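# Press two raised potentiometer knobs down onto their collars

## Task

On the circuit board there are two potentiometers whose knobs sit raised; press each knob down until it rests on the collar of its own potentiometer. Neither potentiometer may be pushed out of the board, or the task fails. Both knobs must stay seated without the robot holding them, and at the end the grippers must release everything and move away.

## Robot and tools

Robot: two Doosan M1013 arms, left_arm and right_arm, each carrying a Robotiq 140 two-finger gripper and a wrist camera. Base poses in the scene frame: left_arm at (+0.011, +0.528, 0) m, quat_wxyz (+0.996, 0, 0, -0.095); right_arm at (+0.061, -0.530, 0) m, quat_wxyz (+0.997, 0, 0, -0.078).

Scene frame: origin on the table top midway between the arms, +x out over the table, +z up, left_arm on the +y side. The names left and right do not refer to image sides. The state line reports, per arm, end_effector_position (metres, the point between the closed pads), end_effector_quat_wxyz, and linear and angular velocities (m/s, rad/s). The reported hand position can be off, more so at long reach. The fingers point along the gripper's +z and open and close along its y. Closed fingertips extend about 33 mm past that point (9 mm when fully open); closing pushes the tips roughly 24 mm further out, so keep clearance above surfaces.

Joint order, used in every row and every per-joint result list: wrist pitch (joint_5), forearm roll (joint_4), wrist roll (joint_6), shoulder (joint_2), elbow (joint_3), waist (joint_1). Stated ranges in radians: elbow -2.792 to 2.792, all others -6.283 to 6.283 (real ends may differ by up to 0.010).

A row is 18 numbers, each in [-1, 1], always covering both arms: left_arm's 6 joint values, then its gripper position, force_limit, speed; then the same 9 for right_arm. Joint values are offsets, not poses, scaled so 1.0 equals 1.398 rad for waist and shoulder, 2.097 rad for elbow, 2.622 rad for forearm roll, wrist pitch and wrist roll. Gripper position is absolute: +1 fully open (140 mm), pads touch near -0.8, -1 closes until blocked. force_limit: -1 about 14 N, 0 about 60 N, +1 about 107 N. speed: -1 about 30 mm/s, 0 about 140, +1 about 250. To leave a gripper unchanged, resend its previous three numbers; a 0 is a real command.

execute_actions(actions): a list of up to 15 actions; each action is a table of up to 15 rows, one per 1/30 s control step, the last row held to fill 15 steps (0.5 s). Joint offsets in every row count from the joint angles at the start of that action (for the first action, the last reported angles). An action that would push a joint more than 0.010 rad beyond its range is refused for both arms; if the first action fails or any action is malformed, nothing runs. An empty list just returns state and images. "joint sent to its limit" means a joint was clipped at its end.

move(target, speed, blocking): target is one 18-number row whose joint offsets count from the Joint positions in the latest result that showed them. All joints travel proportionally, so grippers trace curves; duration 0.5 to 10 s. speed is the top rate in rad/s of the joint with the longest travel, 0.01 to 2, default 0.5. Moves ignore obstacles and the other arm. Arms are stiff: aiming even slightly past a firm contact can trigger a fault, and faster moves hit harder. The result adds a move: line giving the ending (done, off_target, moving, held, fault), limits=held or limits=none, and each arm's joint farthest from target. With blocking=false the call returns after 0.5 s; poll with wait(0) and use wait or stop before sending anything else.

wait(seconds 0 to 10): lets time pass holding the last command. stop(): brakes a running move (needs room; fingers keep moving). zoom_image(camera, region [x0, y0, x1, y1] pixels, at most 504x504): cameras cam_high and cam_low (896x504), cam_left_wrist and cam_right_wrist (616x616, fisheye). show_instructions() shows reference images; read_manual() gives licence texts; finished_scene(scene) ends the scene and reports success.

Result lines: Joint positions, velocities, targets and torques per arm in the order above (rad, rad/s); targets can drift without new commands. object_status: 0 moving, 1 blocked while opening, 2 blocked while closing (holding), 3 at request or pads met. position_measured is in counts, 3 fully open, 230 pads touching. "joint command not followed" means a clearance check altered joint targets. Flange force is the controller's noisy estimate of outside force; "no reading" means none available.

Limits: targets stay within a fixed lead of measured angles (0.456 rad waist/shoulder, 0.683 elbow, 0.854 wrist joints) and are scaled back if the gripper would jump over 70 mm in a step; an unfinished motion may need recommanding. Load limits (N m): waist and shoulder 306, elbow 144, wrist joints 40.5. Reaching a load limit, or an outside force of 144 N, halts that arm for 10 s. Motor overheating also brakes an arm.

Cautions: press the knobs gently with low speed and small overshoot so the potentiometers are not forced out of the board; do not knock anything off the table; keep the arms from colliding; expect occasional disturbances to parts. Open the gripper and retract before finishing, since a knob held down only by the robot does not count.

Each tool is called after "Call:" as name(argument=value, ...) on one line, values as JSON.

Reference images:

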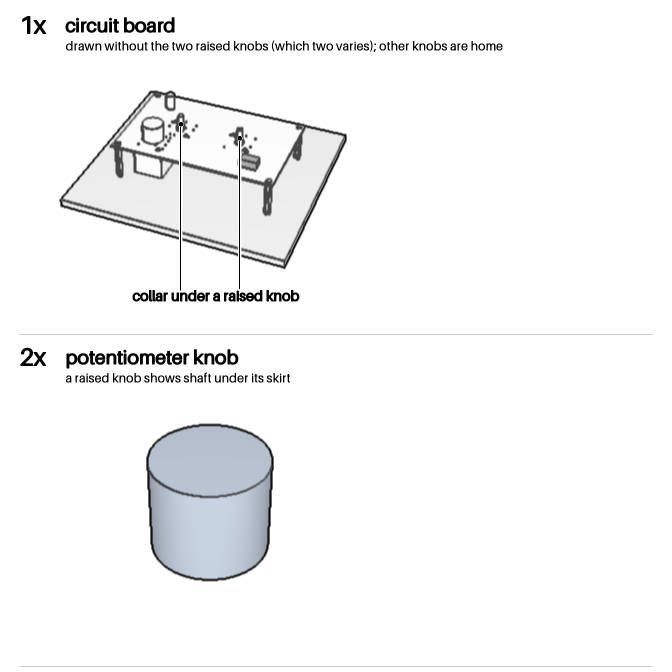

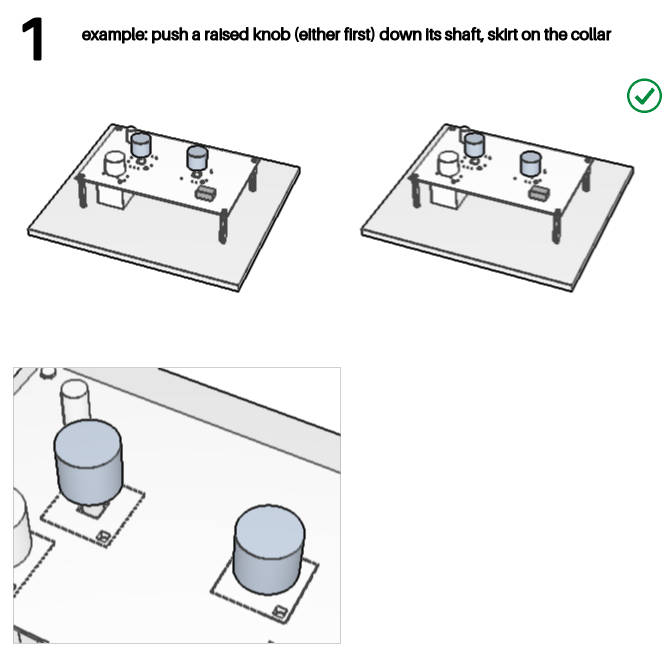

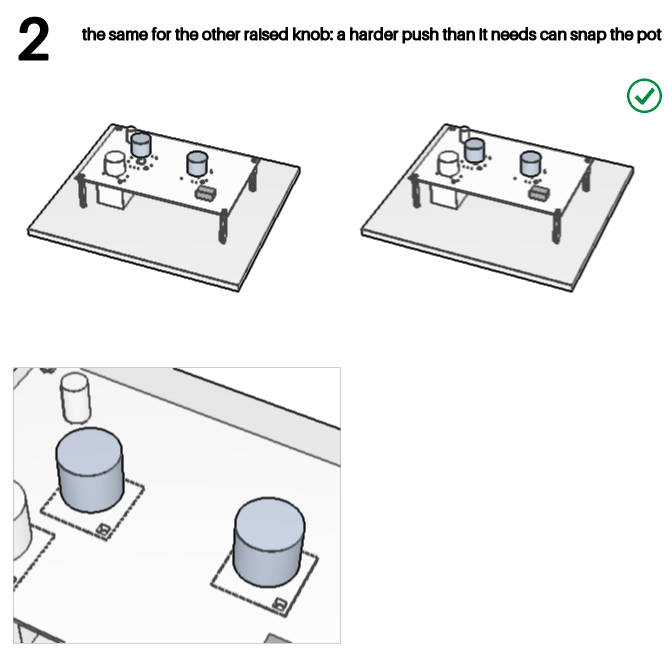

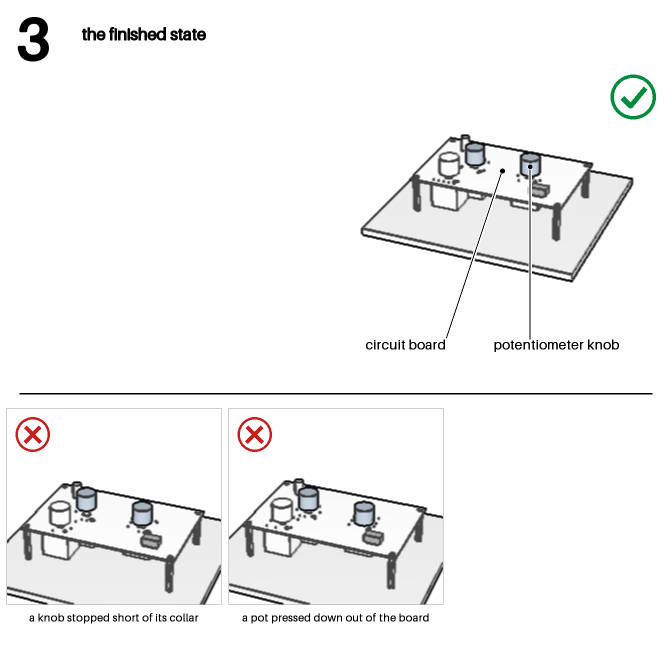

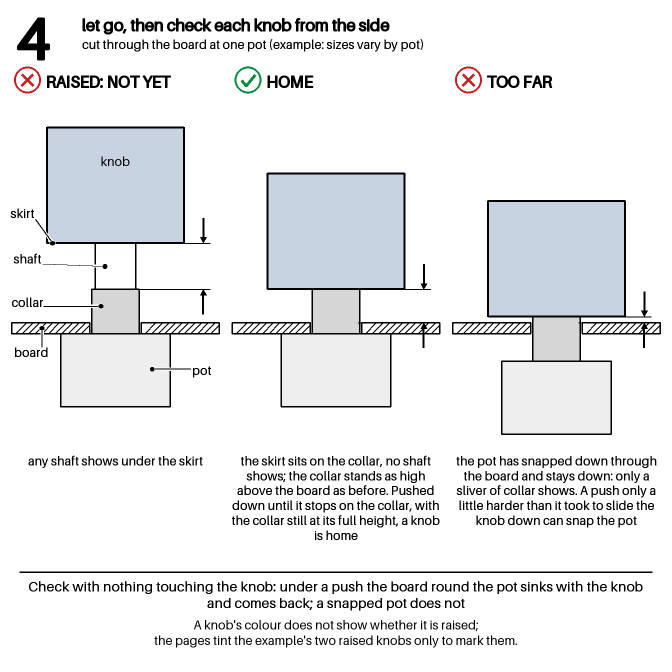

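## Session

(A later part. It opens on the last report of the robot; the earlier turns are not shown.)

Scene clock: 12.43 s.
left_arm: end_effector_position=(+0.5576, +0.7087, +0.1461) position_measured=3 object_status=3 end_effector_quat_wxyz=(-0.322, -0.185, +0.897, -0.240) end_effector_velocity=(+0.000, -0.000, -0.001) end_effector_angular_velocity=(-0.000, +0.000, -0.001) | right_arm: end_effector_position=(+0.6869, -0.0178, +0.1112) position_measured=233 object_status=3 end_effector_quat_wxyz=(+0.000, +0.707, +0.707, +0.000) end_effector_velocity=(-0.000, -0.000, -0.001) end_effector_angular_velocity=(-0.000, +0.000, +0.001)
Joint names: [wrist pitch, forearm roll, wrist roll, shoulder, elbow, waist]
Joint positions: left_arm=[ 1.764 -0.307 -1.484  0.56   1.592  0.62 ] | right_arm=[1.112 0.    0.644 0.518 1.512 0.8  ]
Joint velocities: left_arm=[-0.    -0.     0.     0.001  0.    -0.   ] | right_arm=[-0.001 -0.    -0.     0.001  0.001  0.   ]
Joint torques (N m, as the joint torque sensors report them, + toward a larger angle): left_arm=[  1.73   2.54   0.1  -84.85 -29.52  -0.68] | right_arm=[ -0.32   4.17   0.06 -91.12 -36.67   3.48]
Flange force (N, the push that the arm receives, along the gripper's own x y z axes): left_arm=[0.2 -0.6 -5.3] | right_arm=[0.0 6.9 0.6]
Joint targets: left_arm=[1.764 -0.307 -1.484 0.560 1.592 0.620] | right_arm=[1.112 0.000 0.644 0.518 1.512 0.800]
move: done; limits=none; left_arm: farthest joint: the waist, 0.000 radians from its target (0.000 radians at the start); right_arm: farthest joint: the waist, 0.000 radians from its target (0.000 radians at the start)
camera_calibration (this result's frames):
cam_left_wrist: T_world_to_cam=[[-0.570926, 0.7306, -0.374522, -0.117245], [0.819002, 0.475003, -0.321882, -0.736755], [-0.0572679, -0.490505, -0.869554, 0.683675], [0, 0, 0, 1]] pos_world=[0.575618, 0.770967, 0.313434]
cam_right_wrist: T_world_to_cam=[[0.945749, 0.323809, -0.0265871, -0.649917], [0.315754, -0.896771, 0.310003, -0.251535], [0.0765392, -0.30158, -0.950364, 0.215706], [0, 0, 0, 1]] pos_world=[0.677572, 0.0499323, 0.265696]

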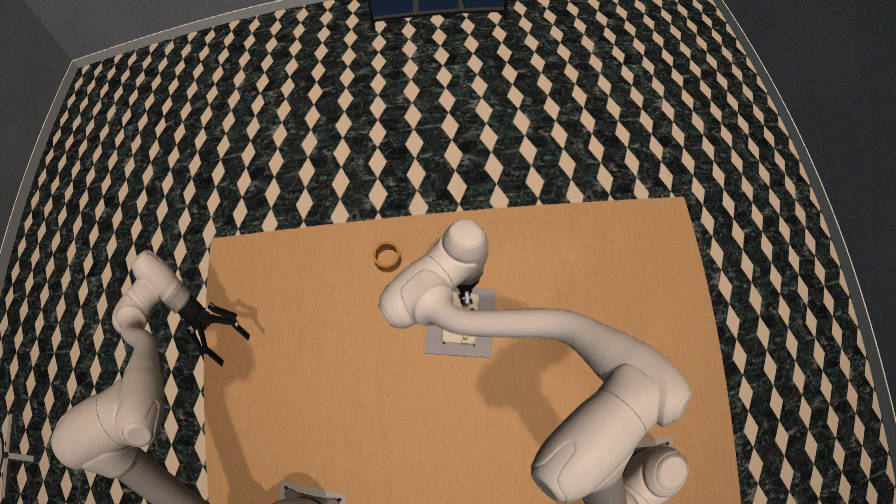

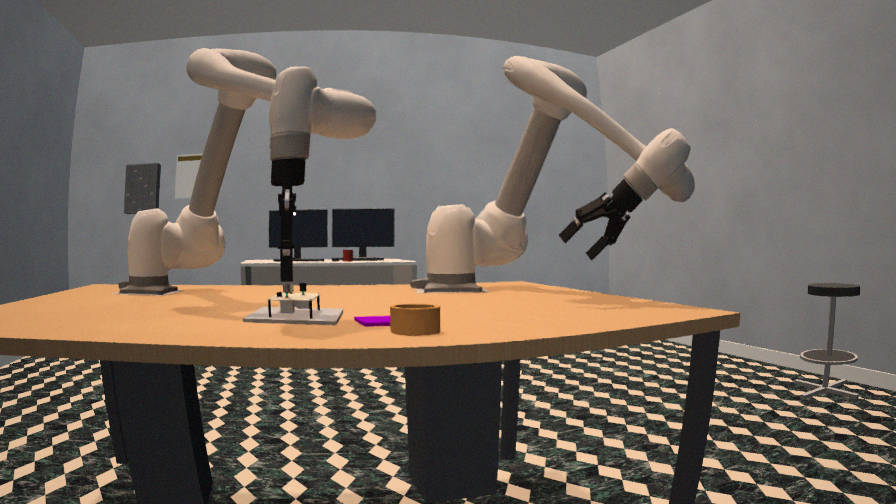

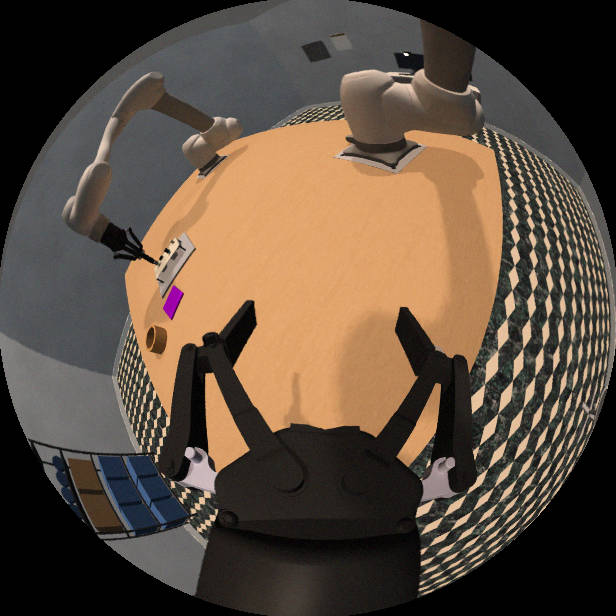

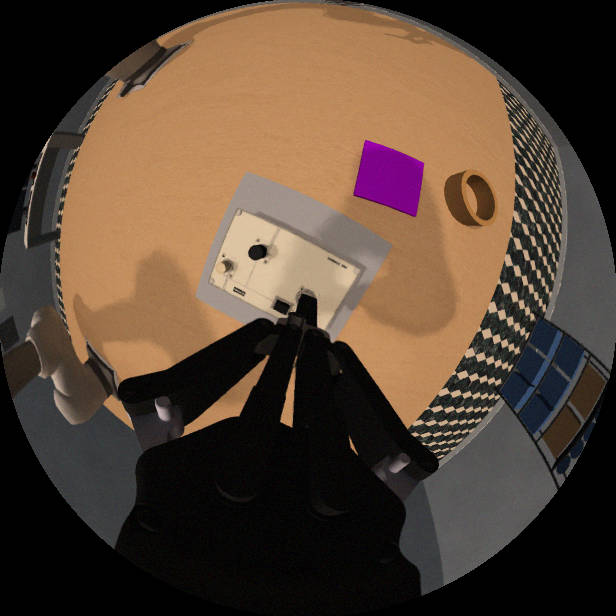

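Call:
move(target=[0,0,0,0,0,0,1,0,0, -0.00298,0,0,0.0025,0.00206,0,-1,0,1], speed=0.02)

Call:
zoom_image(camera="cam_low", region=[260, 265, 330, 310])

Scene clock: 13.43 s.
left_arm: end_effector_position=(+0.5576, +0.7087, +0.1461) position_measured=3 object_status=3 end_effector_quat_wxyz=(-0.322, -0.185, +0.897, -0.240) end_effector_velocity=(-0.001, -0.001, -0.000) end_effector_angular_velocity=(-0.001, +0.003, -0.000) | right_arm: end_effector_position=(+0.6868, -0.0178, +0.1063) position_measured=233 object_status=3 end_effector_quat_wxyz=(+0.000, +0.707, +0.707, +0.000) end_effector_velocity=(+0.000, +0.000, -0.001) end_effector_angular_velocity=(+0.001, -0.000, -0.001)
Joint names: [wrist pitch, forearm roll, wrist roll, shoulder, elbow, waist]
Joint positions: left_arm=[ 1.764 -0.307 -1.484  0.56   1.592  0.62 ] | right_arm=[1.104 0.    0.644 0.521 1.516 0.8  ]
Joint velocities: left_arm=[ 0.001  0.    -0.    -0.001  0.003  0.   ] | right_arm=[-0.002  0.001  0.001  0.001  0.     0.   ]
Joint torques (N m, as the joint torque sensors report them, + toward a larger angle): left_arm=[  1.74   2.3   -0.09 -84.41 -29.11  -0.18] | right_arm=[ -0.32   3.88  -0.37 -91.35 -37.26   2.35]
Flange force (N, the push that the arm receives, along the gripper's own x y z axes): left_arm=[0.6 -0.9 -5.7] | right_arm=[0.5 4.5 1.2]
Joint targets: left_arm=[1.764 -0.307 -1.484 0.560 1.592 0.620] | right_arm=[1.104 0.000 0.644 0.521 1.516 0.800]
move: done; limits=none; left_arm: farthest joint: the waist, 0.000 radians from its target (0.000 radians at the start); right_arm: farthest joint: the waist, 0.000 radians from its target (0.000 radians at the start)
camera_calibration (this result's frames):
cam_left_wrist: T_world_to_cam=[[-0.570926, 0.7306, -0.374523, -0.117245], [0.819002, 0.475003, -0.321882, -0.736755], [-0.0572679, -0.490505, -0.869554, 0.683675], [0, 0, 0, 1]] pos_world=[0.575618, 0.770967, 0.313434]
cam_right_wrist: T_world_to_cam=[[0.945749, 0.323808, -0.0265868, -0.649985], [0.315754, -0.896771, 0.310003, -0.250025], [0.0765394, -0.30158, -0.950364, 0.211013], [0, 0, 0, 1]] pos_world=[0.677518, 0.0498923, 0.260767]

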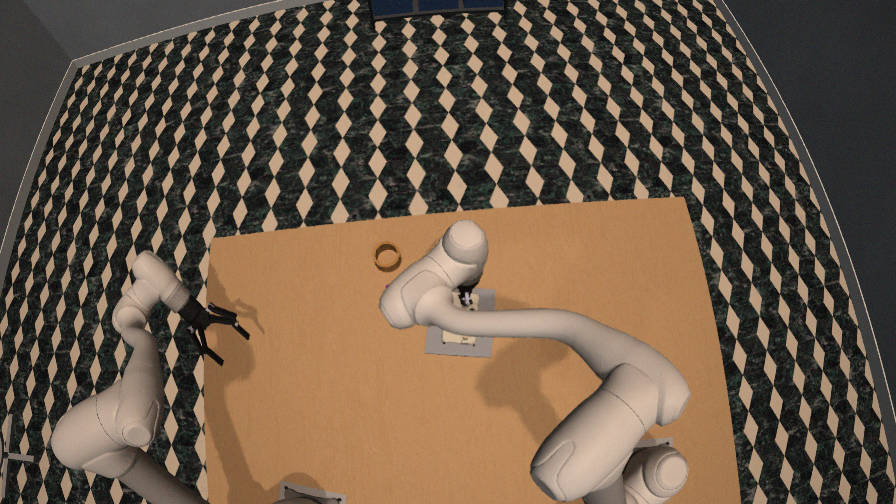

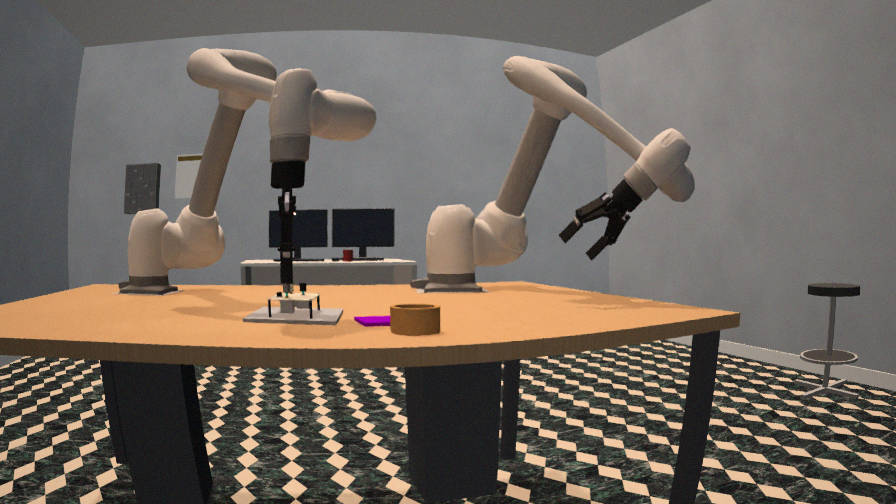

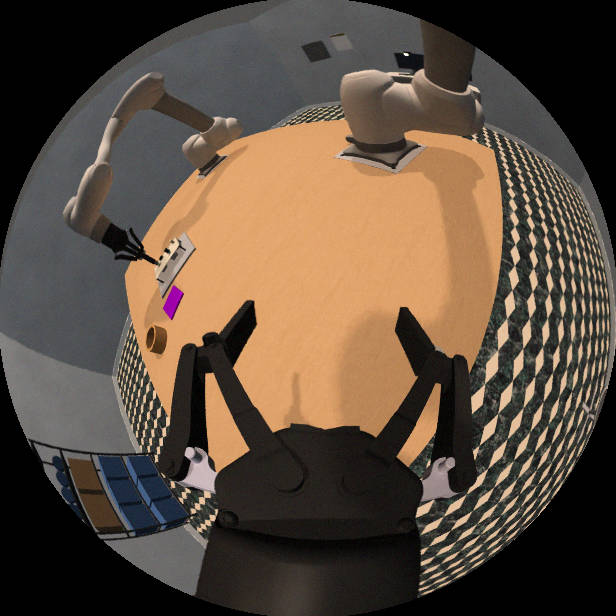

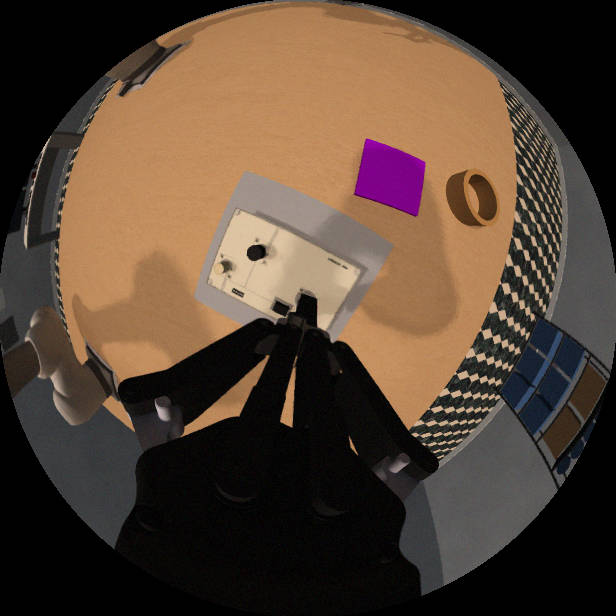

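Region (260, 265, 330, 310) of cam_low's 896x504 image, scaled by 7.200, with more detail than that image has; it fills the top 324 rows of this view, and the rest is white.

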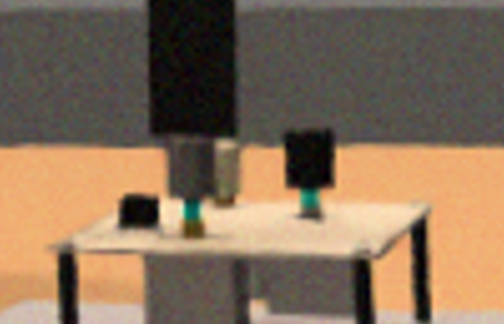

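Call:
move(target=[0,0,0,0,0,0,1,0,0, -0.000595,0,0,0.0005,0.000411,0,-1,0,1], speed=0.01)

Scene clock: 14.27 s.
left_arm: end_effector_position=(+0.5576, +0.7087, +0.1461) position_measured=3 object_status=3 end_effector_quat_wxyz=(-0.322, -0.185, +0.897, -0.240) end_effector_velocity=(-0.000, -0.001, -0.000) end_effector_angular_velocity=(-0.000, +0.000, -0.001) | right_arm: end_effector_position=(+0.6868, -0.0178, +0.1053) position_measured=233 object_status=3 end_effector_quat_wxyz=(+0.000, +0.707, +0.707, +0.000) end_effector_velocity=(-0.000, -0.000, -0.000) end_effector_angular_velocity=(-0.001, -0.000, +0.000)
Joint names: [wrist pitch, forearm roll, wrist roll, shoulder, elbow, waist]
Joint positions: left_arm=[ 1.764 -0.307 -1.484  0.56   1.592  0.62 ] | right_arm=[1.103 0.    0.644 0.522 1.517 0.8  ]
Joint velocities: left_arm=[-0.001 -0.     0.     0.     0.001 -0.001] | right_arm=[-0. -0. -0.  0.  0. -0.]
Joint torques (N m, as the joint torque sensors report them, + toward a larger angle): left_arm=[  1.76   2.49  -0.07 -84.57 -29.77  -1.33] | right_arm=[ -0.22   4.3   -0.34 -90.97 -37.46   2.99]
Flange force (N, the push that the arm receives, along the gripper's own x y z axes): left_arm=[1.2 0.5 -4.8] | right_arm=[-0.9 4.0 1.5]
Joint targets: left_arm=[1.764 -0.307 -1.484 0.560 1.592 0.620] | right_arm=[1.103 0.000 0.644 0.522 1.517 0.800]
move: done; limits=none; left_arm: farthest joint: the waist, 0.000 radians from its target (0.000 radians at the start); right_arm: farthest joint: the waist, 0.000 radians from its target (0.000 radians at the start)
camera_calibration (this result's frames):
cam_left_wrist: T_world_to_cam=[[-0.570926, 0.7306, -0.374523, -0.117245], [0.819002, 0.475003, -0.321882, -0.736755], [-0.0572677, -0.490505, -0.869554, 0.683675], [0, 0, 0, 1]] pos_world=[0.575618, 0.770967, 0.313434]
cam_right_wrist: T_world_to_cam=[[0.945749, 0.323809, -0.0265871, -0.649995], [0.315754, -0.89677, 0.310003, -0.249725], [0.0765392, -0.30158, -0.950364, 0.210076], [0, 0, 0, 1]] pos_world=[0.677505, 0.0498821, 0.259782]

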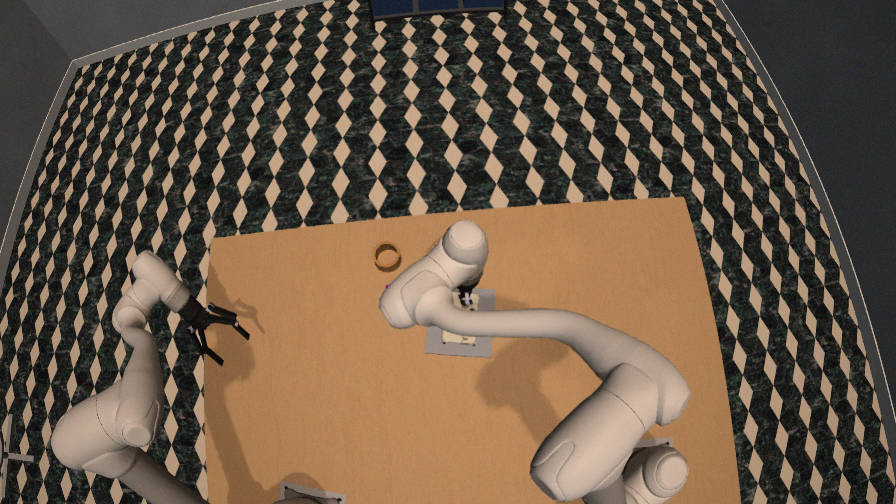

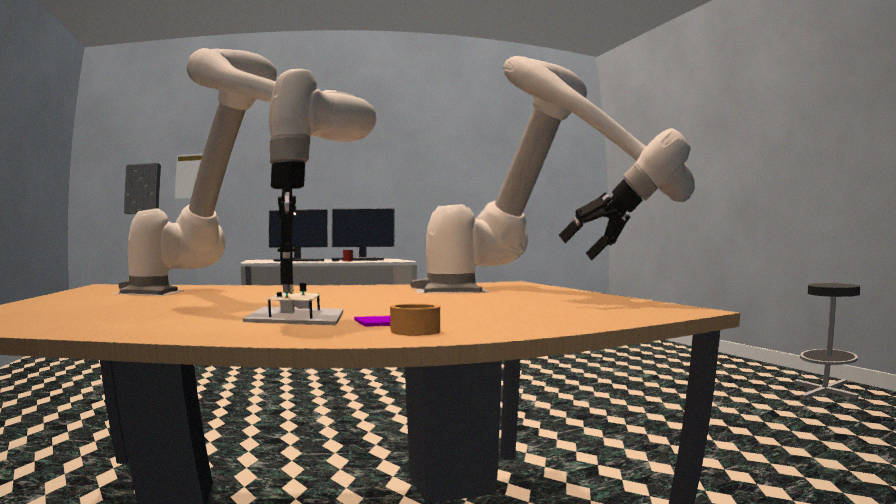

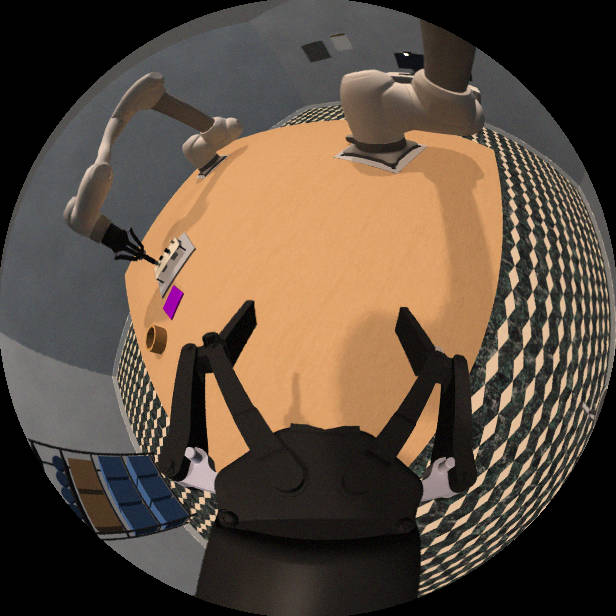

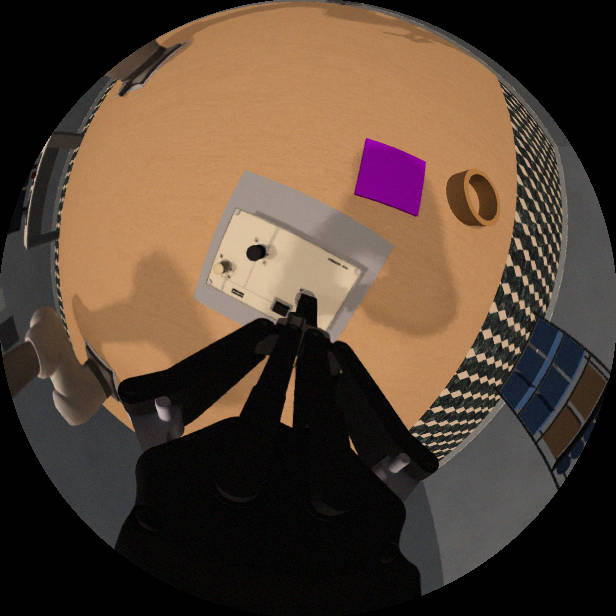

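No contact force yet. I'll step down another 1 mm.

Call:
move(target=[0,0,0,0,0,0,1,0,0, -0.000595,0,0,0.0005,0.000411,0,-1,0,1], speed=0.01)

Call:
zoom_image(camera="cam_low", region=[260, 265, 330, 310])

Scene clock: 15.07 s.
left_arm: end_effector_position=(+0.5576, +0.7087, +0.1461) position_measured=3 object_status=3 end_effector_quat_wxyz=(-0.322, -0.185, +0.897, -0.240) end_effector_velocity=(+0.000, +0.000, +0.000) end_effector_angular_velocity=(+0.000, -0.000, +0.001) | right_arm: end_effector_position=(+0.6868, -0.0178, +0.1043) position_measured=233 object_status=3 end_effector_quat_wxyz=(+0.000, +0.707, +0.707, +0.000) end_effector_velocity=(-0.000, -0.000, -0.000) end_effector_angular_velocity=(-0.001, +0.001, +0.002)
Joint names: [wrist pitch, forearm roll, wrist roll, shoulder, elbow, waist]
Joint positions: left_arm=[ 1.764 -0.307 -1.484  0.56   1.592  0.62 ] | right_arm=[1.101 0.    0.644 0.523 1.518 0.8  ]
Joint velocities: left_arm=[ 0.001 -0.    -0.    -0.    -0.001  0.   ] | right_arm=[ 0.001 -0.001 -0.001  0.     0.    -0.   ]
Joint torques (N m, as the joint torque sensors report them, + toward a larger angle): left_arm=[  1.68   2.47   0.06 -84.45 -29.4   -1.54] | right_arm=[ -0.06   4.04   0.34 -89.91 -35.57   2.51]
Flange force (N, the push that the arm receives, along the gripper's own x y z axes): left_arm=[1.3 0.4 -6.1] | right_arm=[0.5 6.3 -0.4]
Joint targets: left_arm=[1.764 -0.307 -1.484 0.560 1.592 0.620] | right_arm=[1.101 0.000 0.644 0.523 1.518 0.800]
move: done; limits=none; left_arm: farthest joint: the waist, 0.000 radians from its target (0.000 radians at the start); right_arm: farthest joint: the waist, 0.000 radians from its target (0.000 radians at the start)
camera_calibration (this result's frames):
cam_left_wrist: T_world_to_cam=[[-0.570926, 0.7306, -0.374523, -0.117245], [0.819002, 0.475003, -0.321882, -0.736755], [-0.057268, -0.490506, -0.869554, 0.683676], [0, 0, 0, 1]] pos_world=[0.575618, 0.770967, 0.313434]
cam_right_wrist: T_world_to_cam=[[0.945749, 0.323809, -0.0265739, -0.650009], [0.315751, -0.896773, 0.309999, -0.249424], [0.0765497, -0.301572, -0.950365, 0.209141], [0, 0, 0, 1]] pos_world=[0.677492, 0.0498726, 0.258808]

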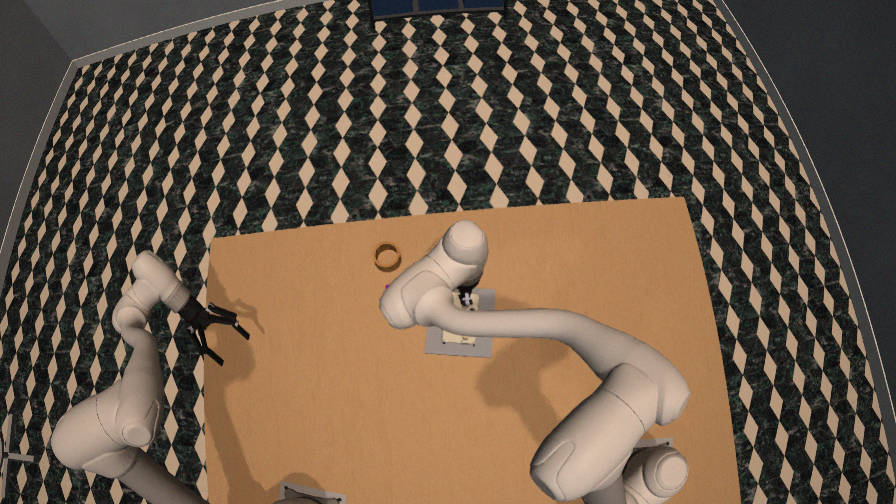

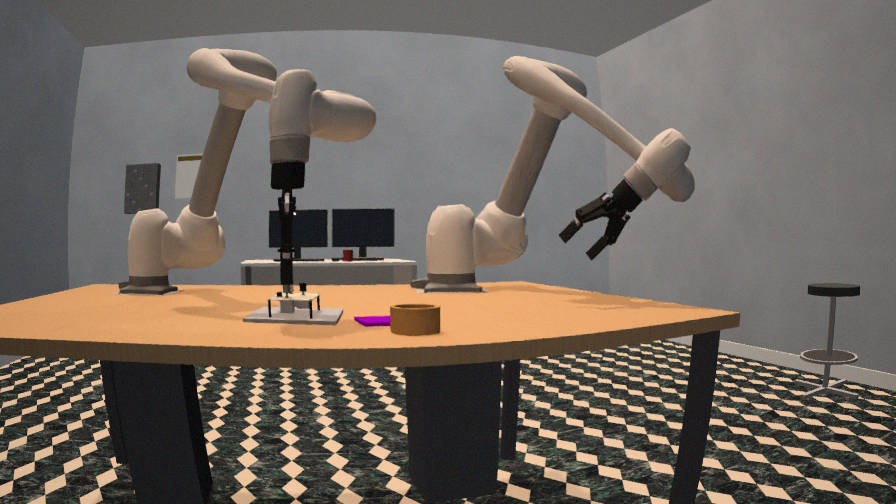

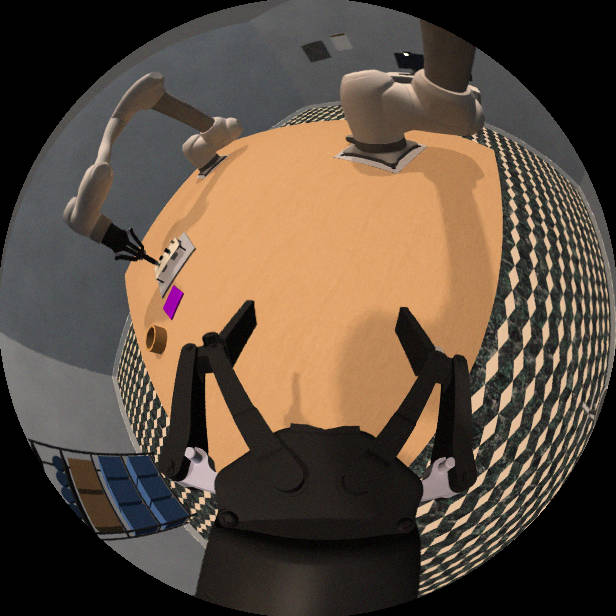

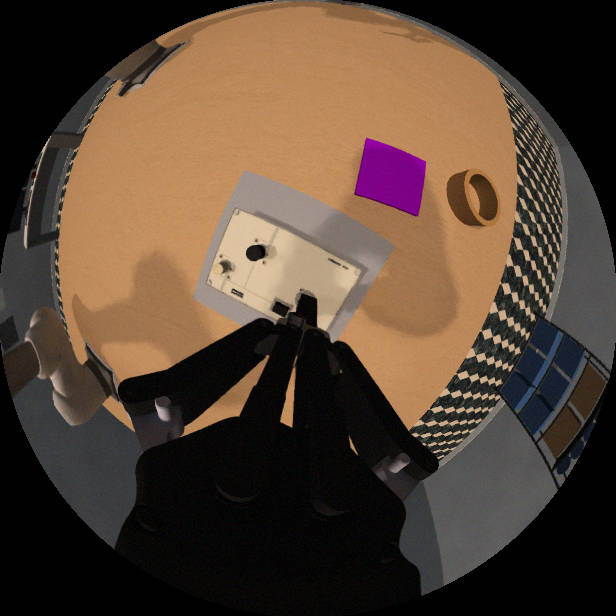

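Region (260, 265, 330, 310) of cam_low's 896x504 image, scaled by 7.200, with more detail than that image has; it fills the top 324 rows of this view, and the rest is white.

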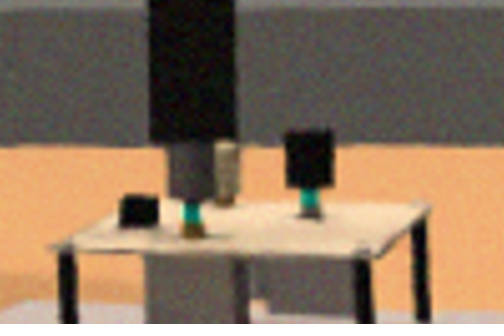

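Call:
move(target=[0,0,0,0,0,0,1,0,0, -0.000595,0,0,0.0005,0.000411,0,-1,0,1], speed=0.01)

Call:
zoom_image(camera="cam_low", region=[260, 265, 330, 310])

Scene clock: 15.90 s.
left_arm: end_effector_position=(+0.5576, +0.7087, +0.1461) position_measured=3 object_status=3 end_effector_quat_wxyz=(-0.322, -0.185, +0.897, -0.240) end_effector_velocity=(+0.001, -0.000, +0.000) end_effector_angular_velocity=(+0.000, -0.001, -0.001) | right_arm: end_effector_position=(+0.6868, -0.0178, +0.1034) position_measured=233 object_status=3 end_effector_quat_wxyz=(+0.000, +0.707, +0.707, +0.000) end_effector_velocity=(-0.001, -0.000, -0.000) end_effector_angular_velocity=(+0.000, +0.001, -0.000)
Joint names: [wrist pitch, forearm roll, wrist roll, shoulder, elbow, waist]
Joint positions: left_arm=[ 1.764 -0.307 -1.484  0.56   1.592  0.62 ] | right_arm=[1.1   0.    0.644 0.523 1.518 0.8  ]
Joint velocities: left_arm=[ 0.    -0.     0.    -0.    -0.001 -0.001] | right_arm=[ 0.     0.001 -0.001 -0.     0.001 -0.   ]
Joint torques (N m, as the joint torque sensors report them, + toward a larger angle): left_arm=[  1.68   2.49  -0.02 -84.41 -29.66  -0.89] | right_arm=[ -0.28   4.03  -0.16 -88.66 -35.47   2.59]
Flange force (N, the push that the arm receives, along the gripper's own x y z axes): left_arm=[1.4 -0.4 -5.3] | right_arm=[-0.1 4.6 -1.9]
Joint targets: left_arm=[1.764 -0.307 -1.484 0.560 1.592 0.620] | right_arm=[1.100 0.000 0.644 0.523 1.518 0.800]
move: done; limits=none; left_arm: farthest joint: the waist, 0.000 radians from its target (0.000 radians at the start); right_arm: farthest joint: the waist, 0.000 radians from its target (0.000 radians at the start)
camera_calibration (this result's frames):
cam_left_wrist: T_world_to_cam=[[-0.570926, 0.7306, -0.374522, -0.117245], [0.819002, 0.475003, -0.321882, -0.736755], [-0.0572678, -0.490505, -0.869554, 0.683675], [0, 0, 0, 1]] pos_world=[0.575618, 0.770967, 0.313434]
cam_right_wrist: T_world_to_cam=[[0.94575, 0.323809, -0.0265598, -0.650022], [0.315747, -0.896776, 0.309995, -0.249124], [0.0765611, -0.301564, -0.950367, 0.208206], [0, 0, 0, 1]] pos_world=[0.677478, 0.0498621, 0.257835]

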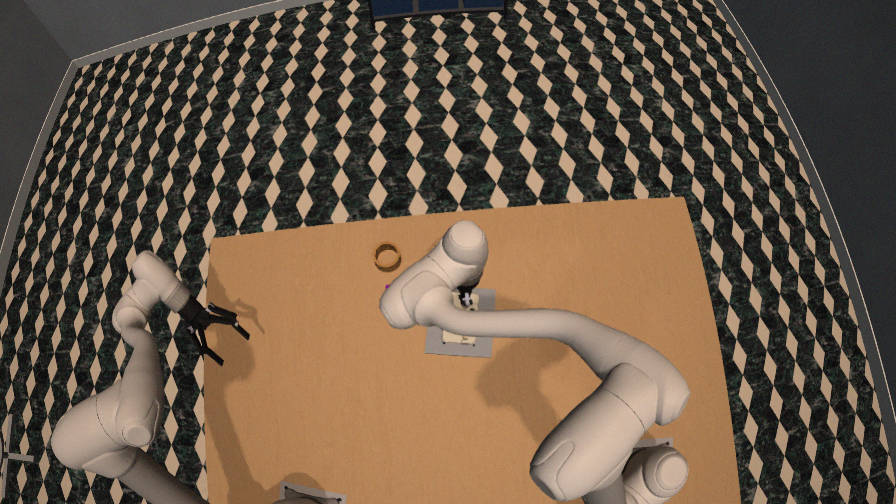

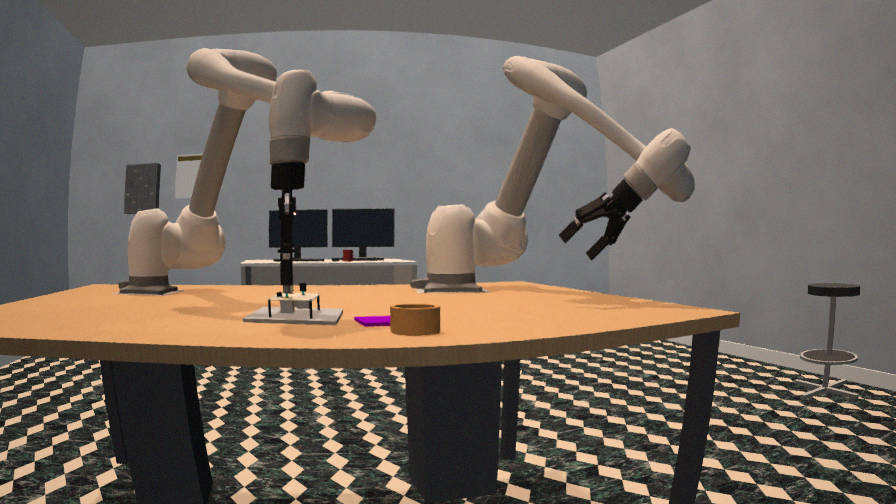

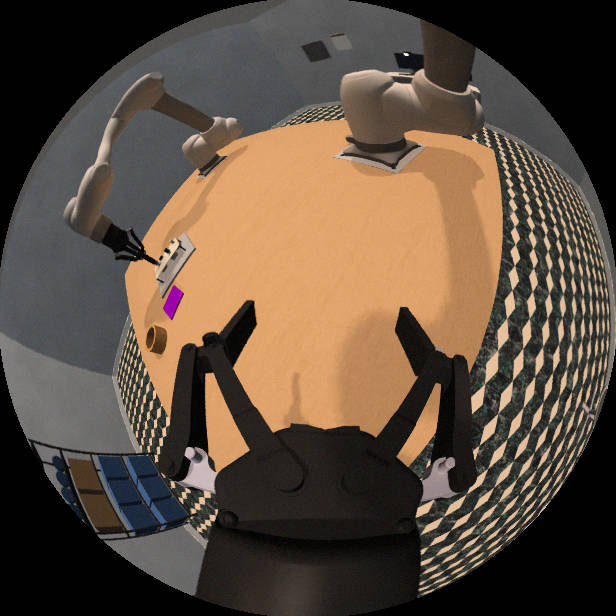

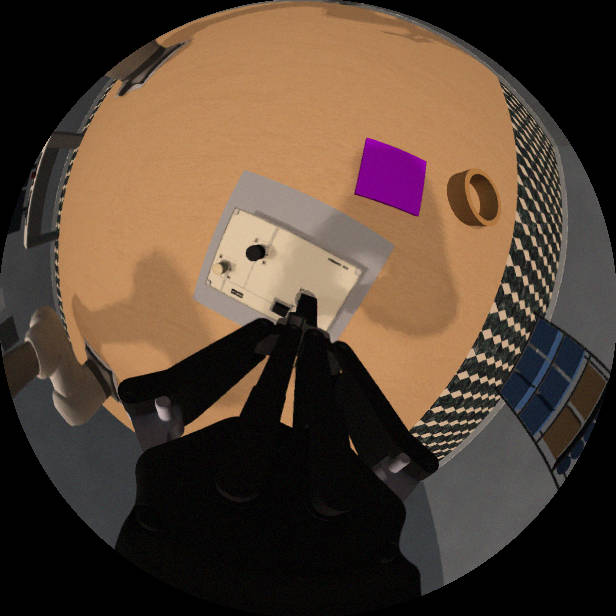

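Region (260, 265, 330, 310) of cam_low's 896x504 image, scaled by 7.200, with more detail than that image has; it fills the top 324 rows of this view, and the rest is white.

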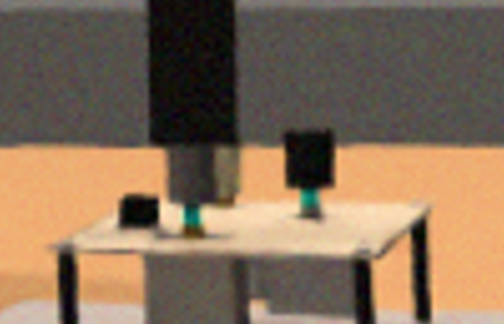

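Call:
move(target=[0,0,0,0,0,0,1,0,0, -0.000595,0,0,0.0005,0.000411,0,-1,0,1], speed=0.01)

Call:
zoom_image(camera="cam_low", region=[270, 275, 320, 305])

Scene clock: 16.87 s.
left_arm: end_effector_position=(+0.5576, +0.7087, +0.1461) position_measured=3 object_status=3 end_effector_quat_wxyz=(-0.322, -0.185, +0.897, -0.240) end_effector_velocity=(+0.000, -0.000, +0.000) end_effector_angular_velocity=(+0.000, -0.000, -0.001) | right_arm: end_effector_position=(+0.6868, -0.0178, +0.1024) position_measured=233 object_status=3 end_effector_quat_wxyz=(+0.000, +0.707, +0.707, +0.000) end_effector_velocity=(-0.000, -0.000, -0.001) end_effector_angular_velocity=(+0.000, +0.000, -0.001)
Joint names: [wrist pitch, forearm roll, wrist roll, shoulder, elbow, waist]
Joint positions: left_arm=[ 1.764 -0.307 -1.484  0.56   1.592  0.62 ] | right_arm=[1.098 0.    0.644 0.524 1.519 0.8  ]
Joint velocities: left_arm=[ 0.    -0.    -0.    -0.    -0.    -0.001] | right_arm=[-0.001  0.     0.001  0.     0.001 -0.   ]
Joint torques (N m, as the joint torque sensors report them, + toward a larger angle): left_arm=[  1.64   2.46   0.01 -83.96 -29.74  -0.99] | right_arm=[ -0.31   4.09   0.09 -84.83 -33.22   2.88]
Flange force (N, the push that the arm receives, along the gripper's own x y z axes): left_arm=[2.2 -0.4 -4.9] | right_arm=[-0.7 5.0 -6.5]
Joint targets: left_arm=[1.764 -0.307 -1.484 0.560 1.592 0.620] | right_arm=[1.098 0.000 0.644 0.524 1.519 0.800]
move: done; limits=none; left_arm: farthest joint: the waist, 0.000 radians from its target (0.000 radians at the start); right_arm: farthest joint: the waist, 0.000 radians from its target (0.000 radians at the start)
camera_calibration (this result's frames):
cam_left_wrist: T_world_to_cam=[[-0.570926, 0.7306, -0.374522, -0.117245], [0.819002, 0.475003, -0.321882, -0.736755], [-0.0572681, -0.490506, -0.869554, 0.683676], [0, 0, 0, 1]] pos_world=[0.575618, 0.770967, 0.313434]
cam_right_wrist: T_world_to_cam=[[0.94575, 0.323809, -0.0265465, -0.650034], [0.315743, -0.896779, 0.309991, -0.248824], [0.0765716, -0.301556, -0.950369, 0.207272], [0, 0, 0, 1]] pos_world=[0.677463, 0.0498511, 0.256862]

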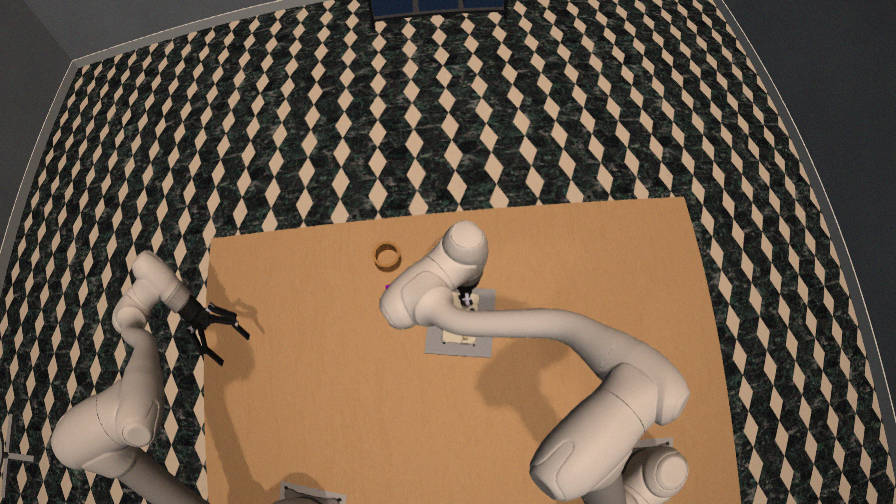

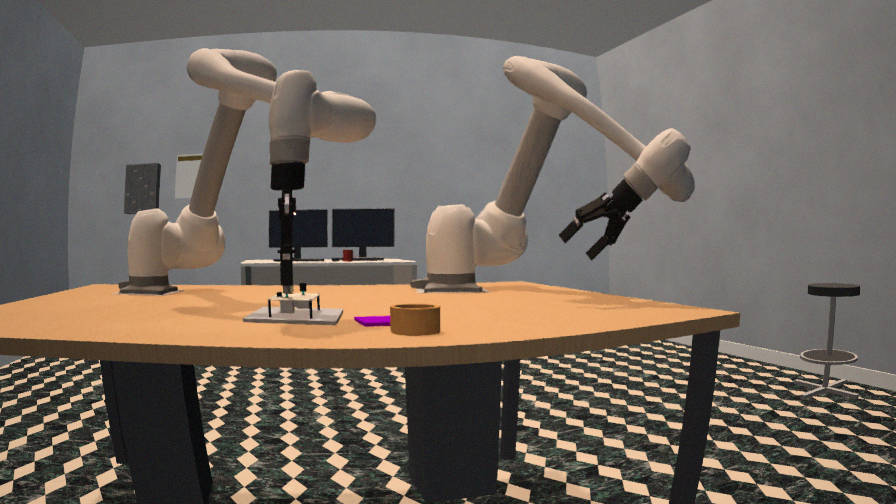

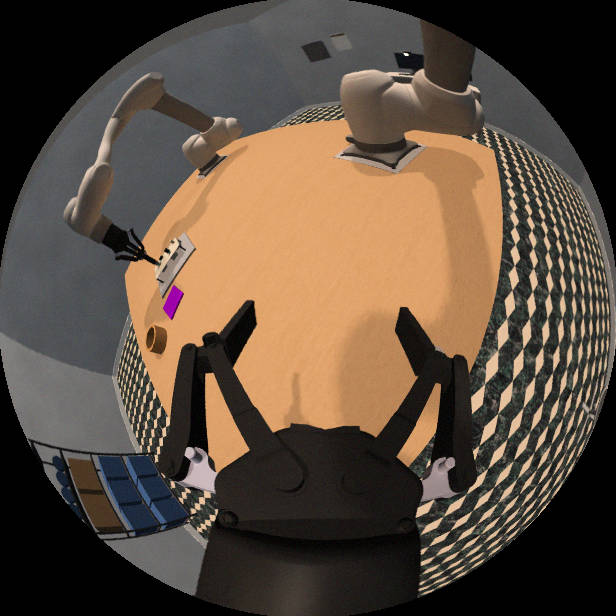

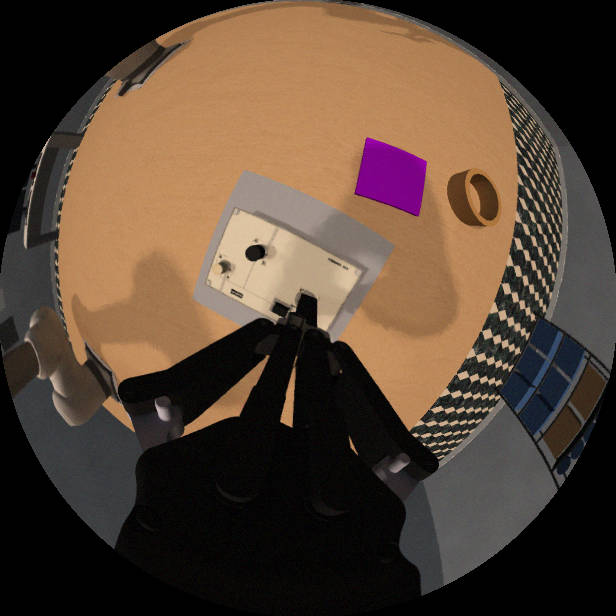

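Region (270, 275, 320, 305) of cam_low's 896x504 image, scaled by 10.080, with more detail than that image has; it fills the top 302 rows of this view, and the rest is white.

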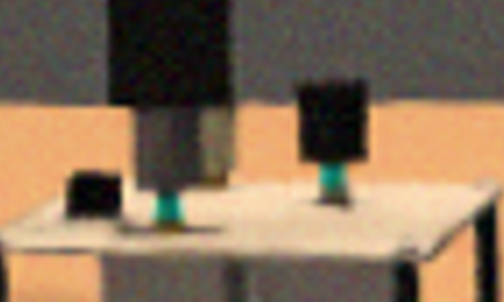

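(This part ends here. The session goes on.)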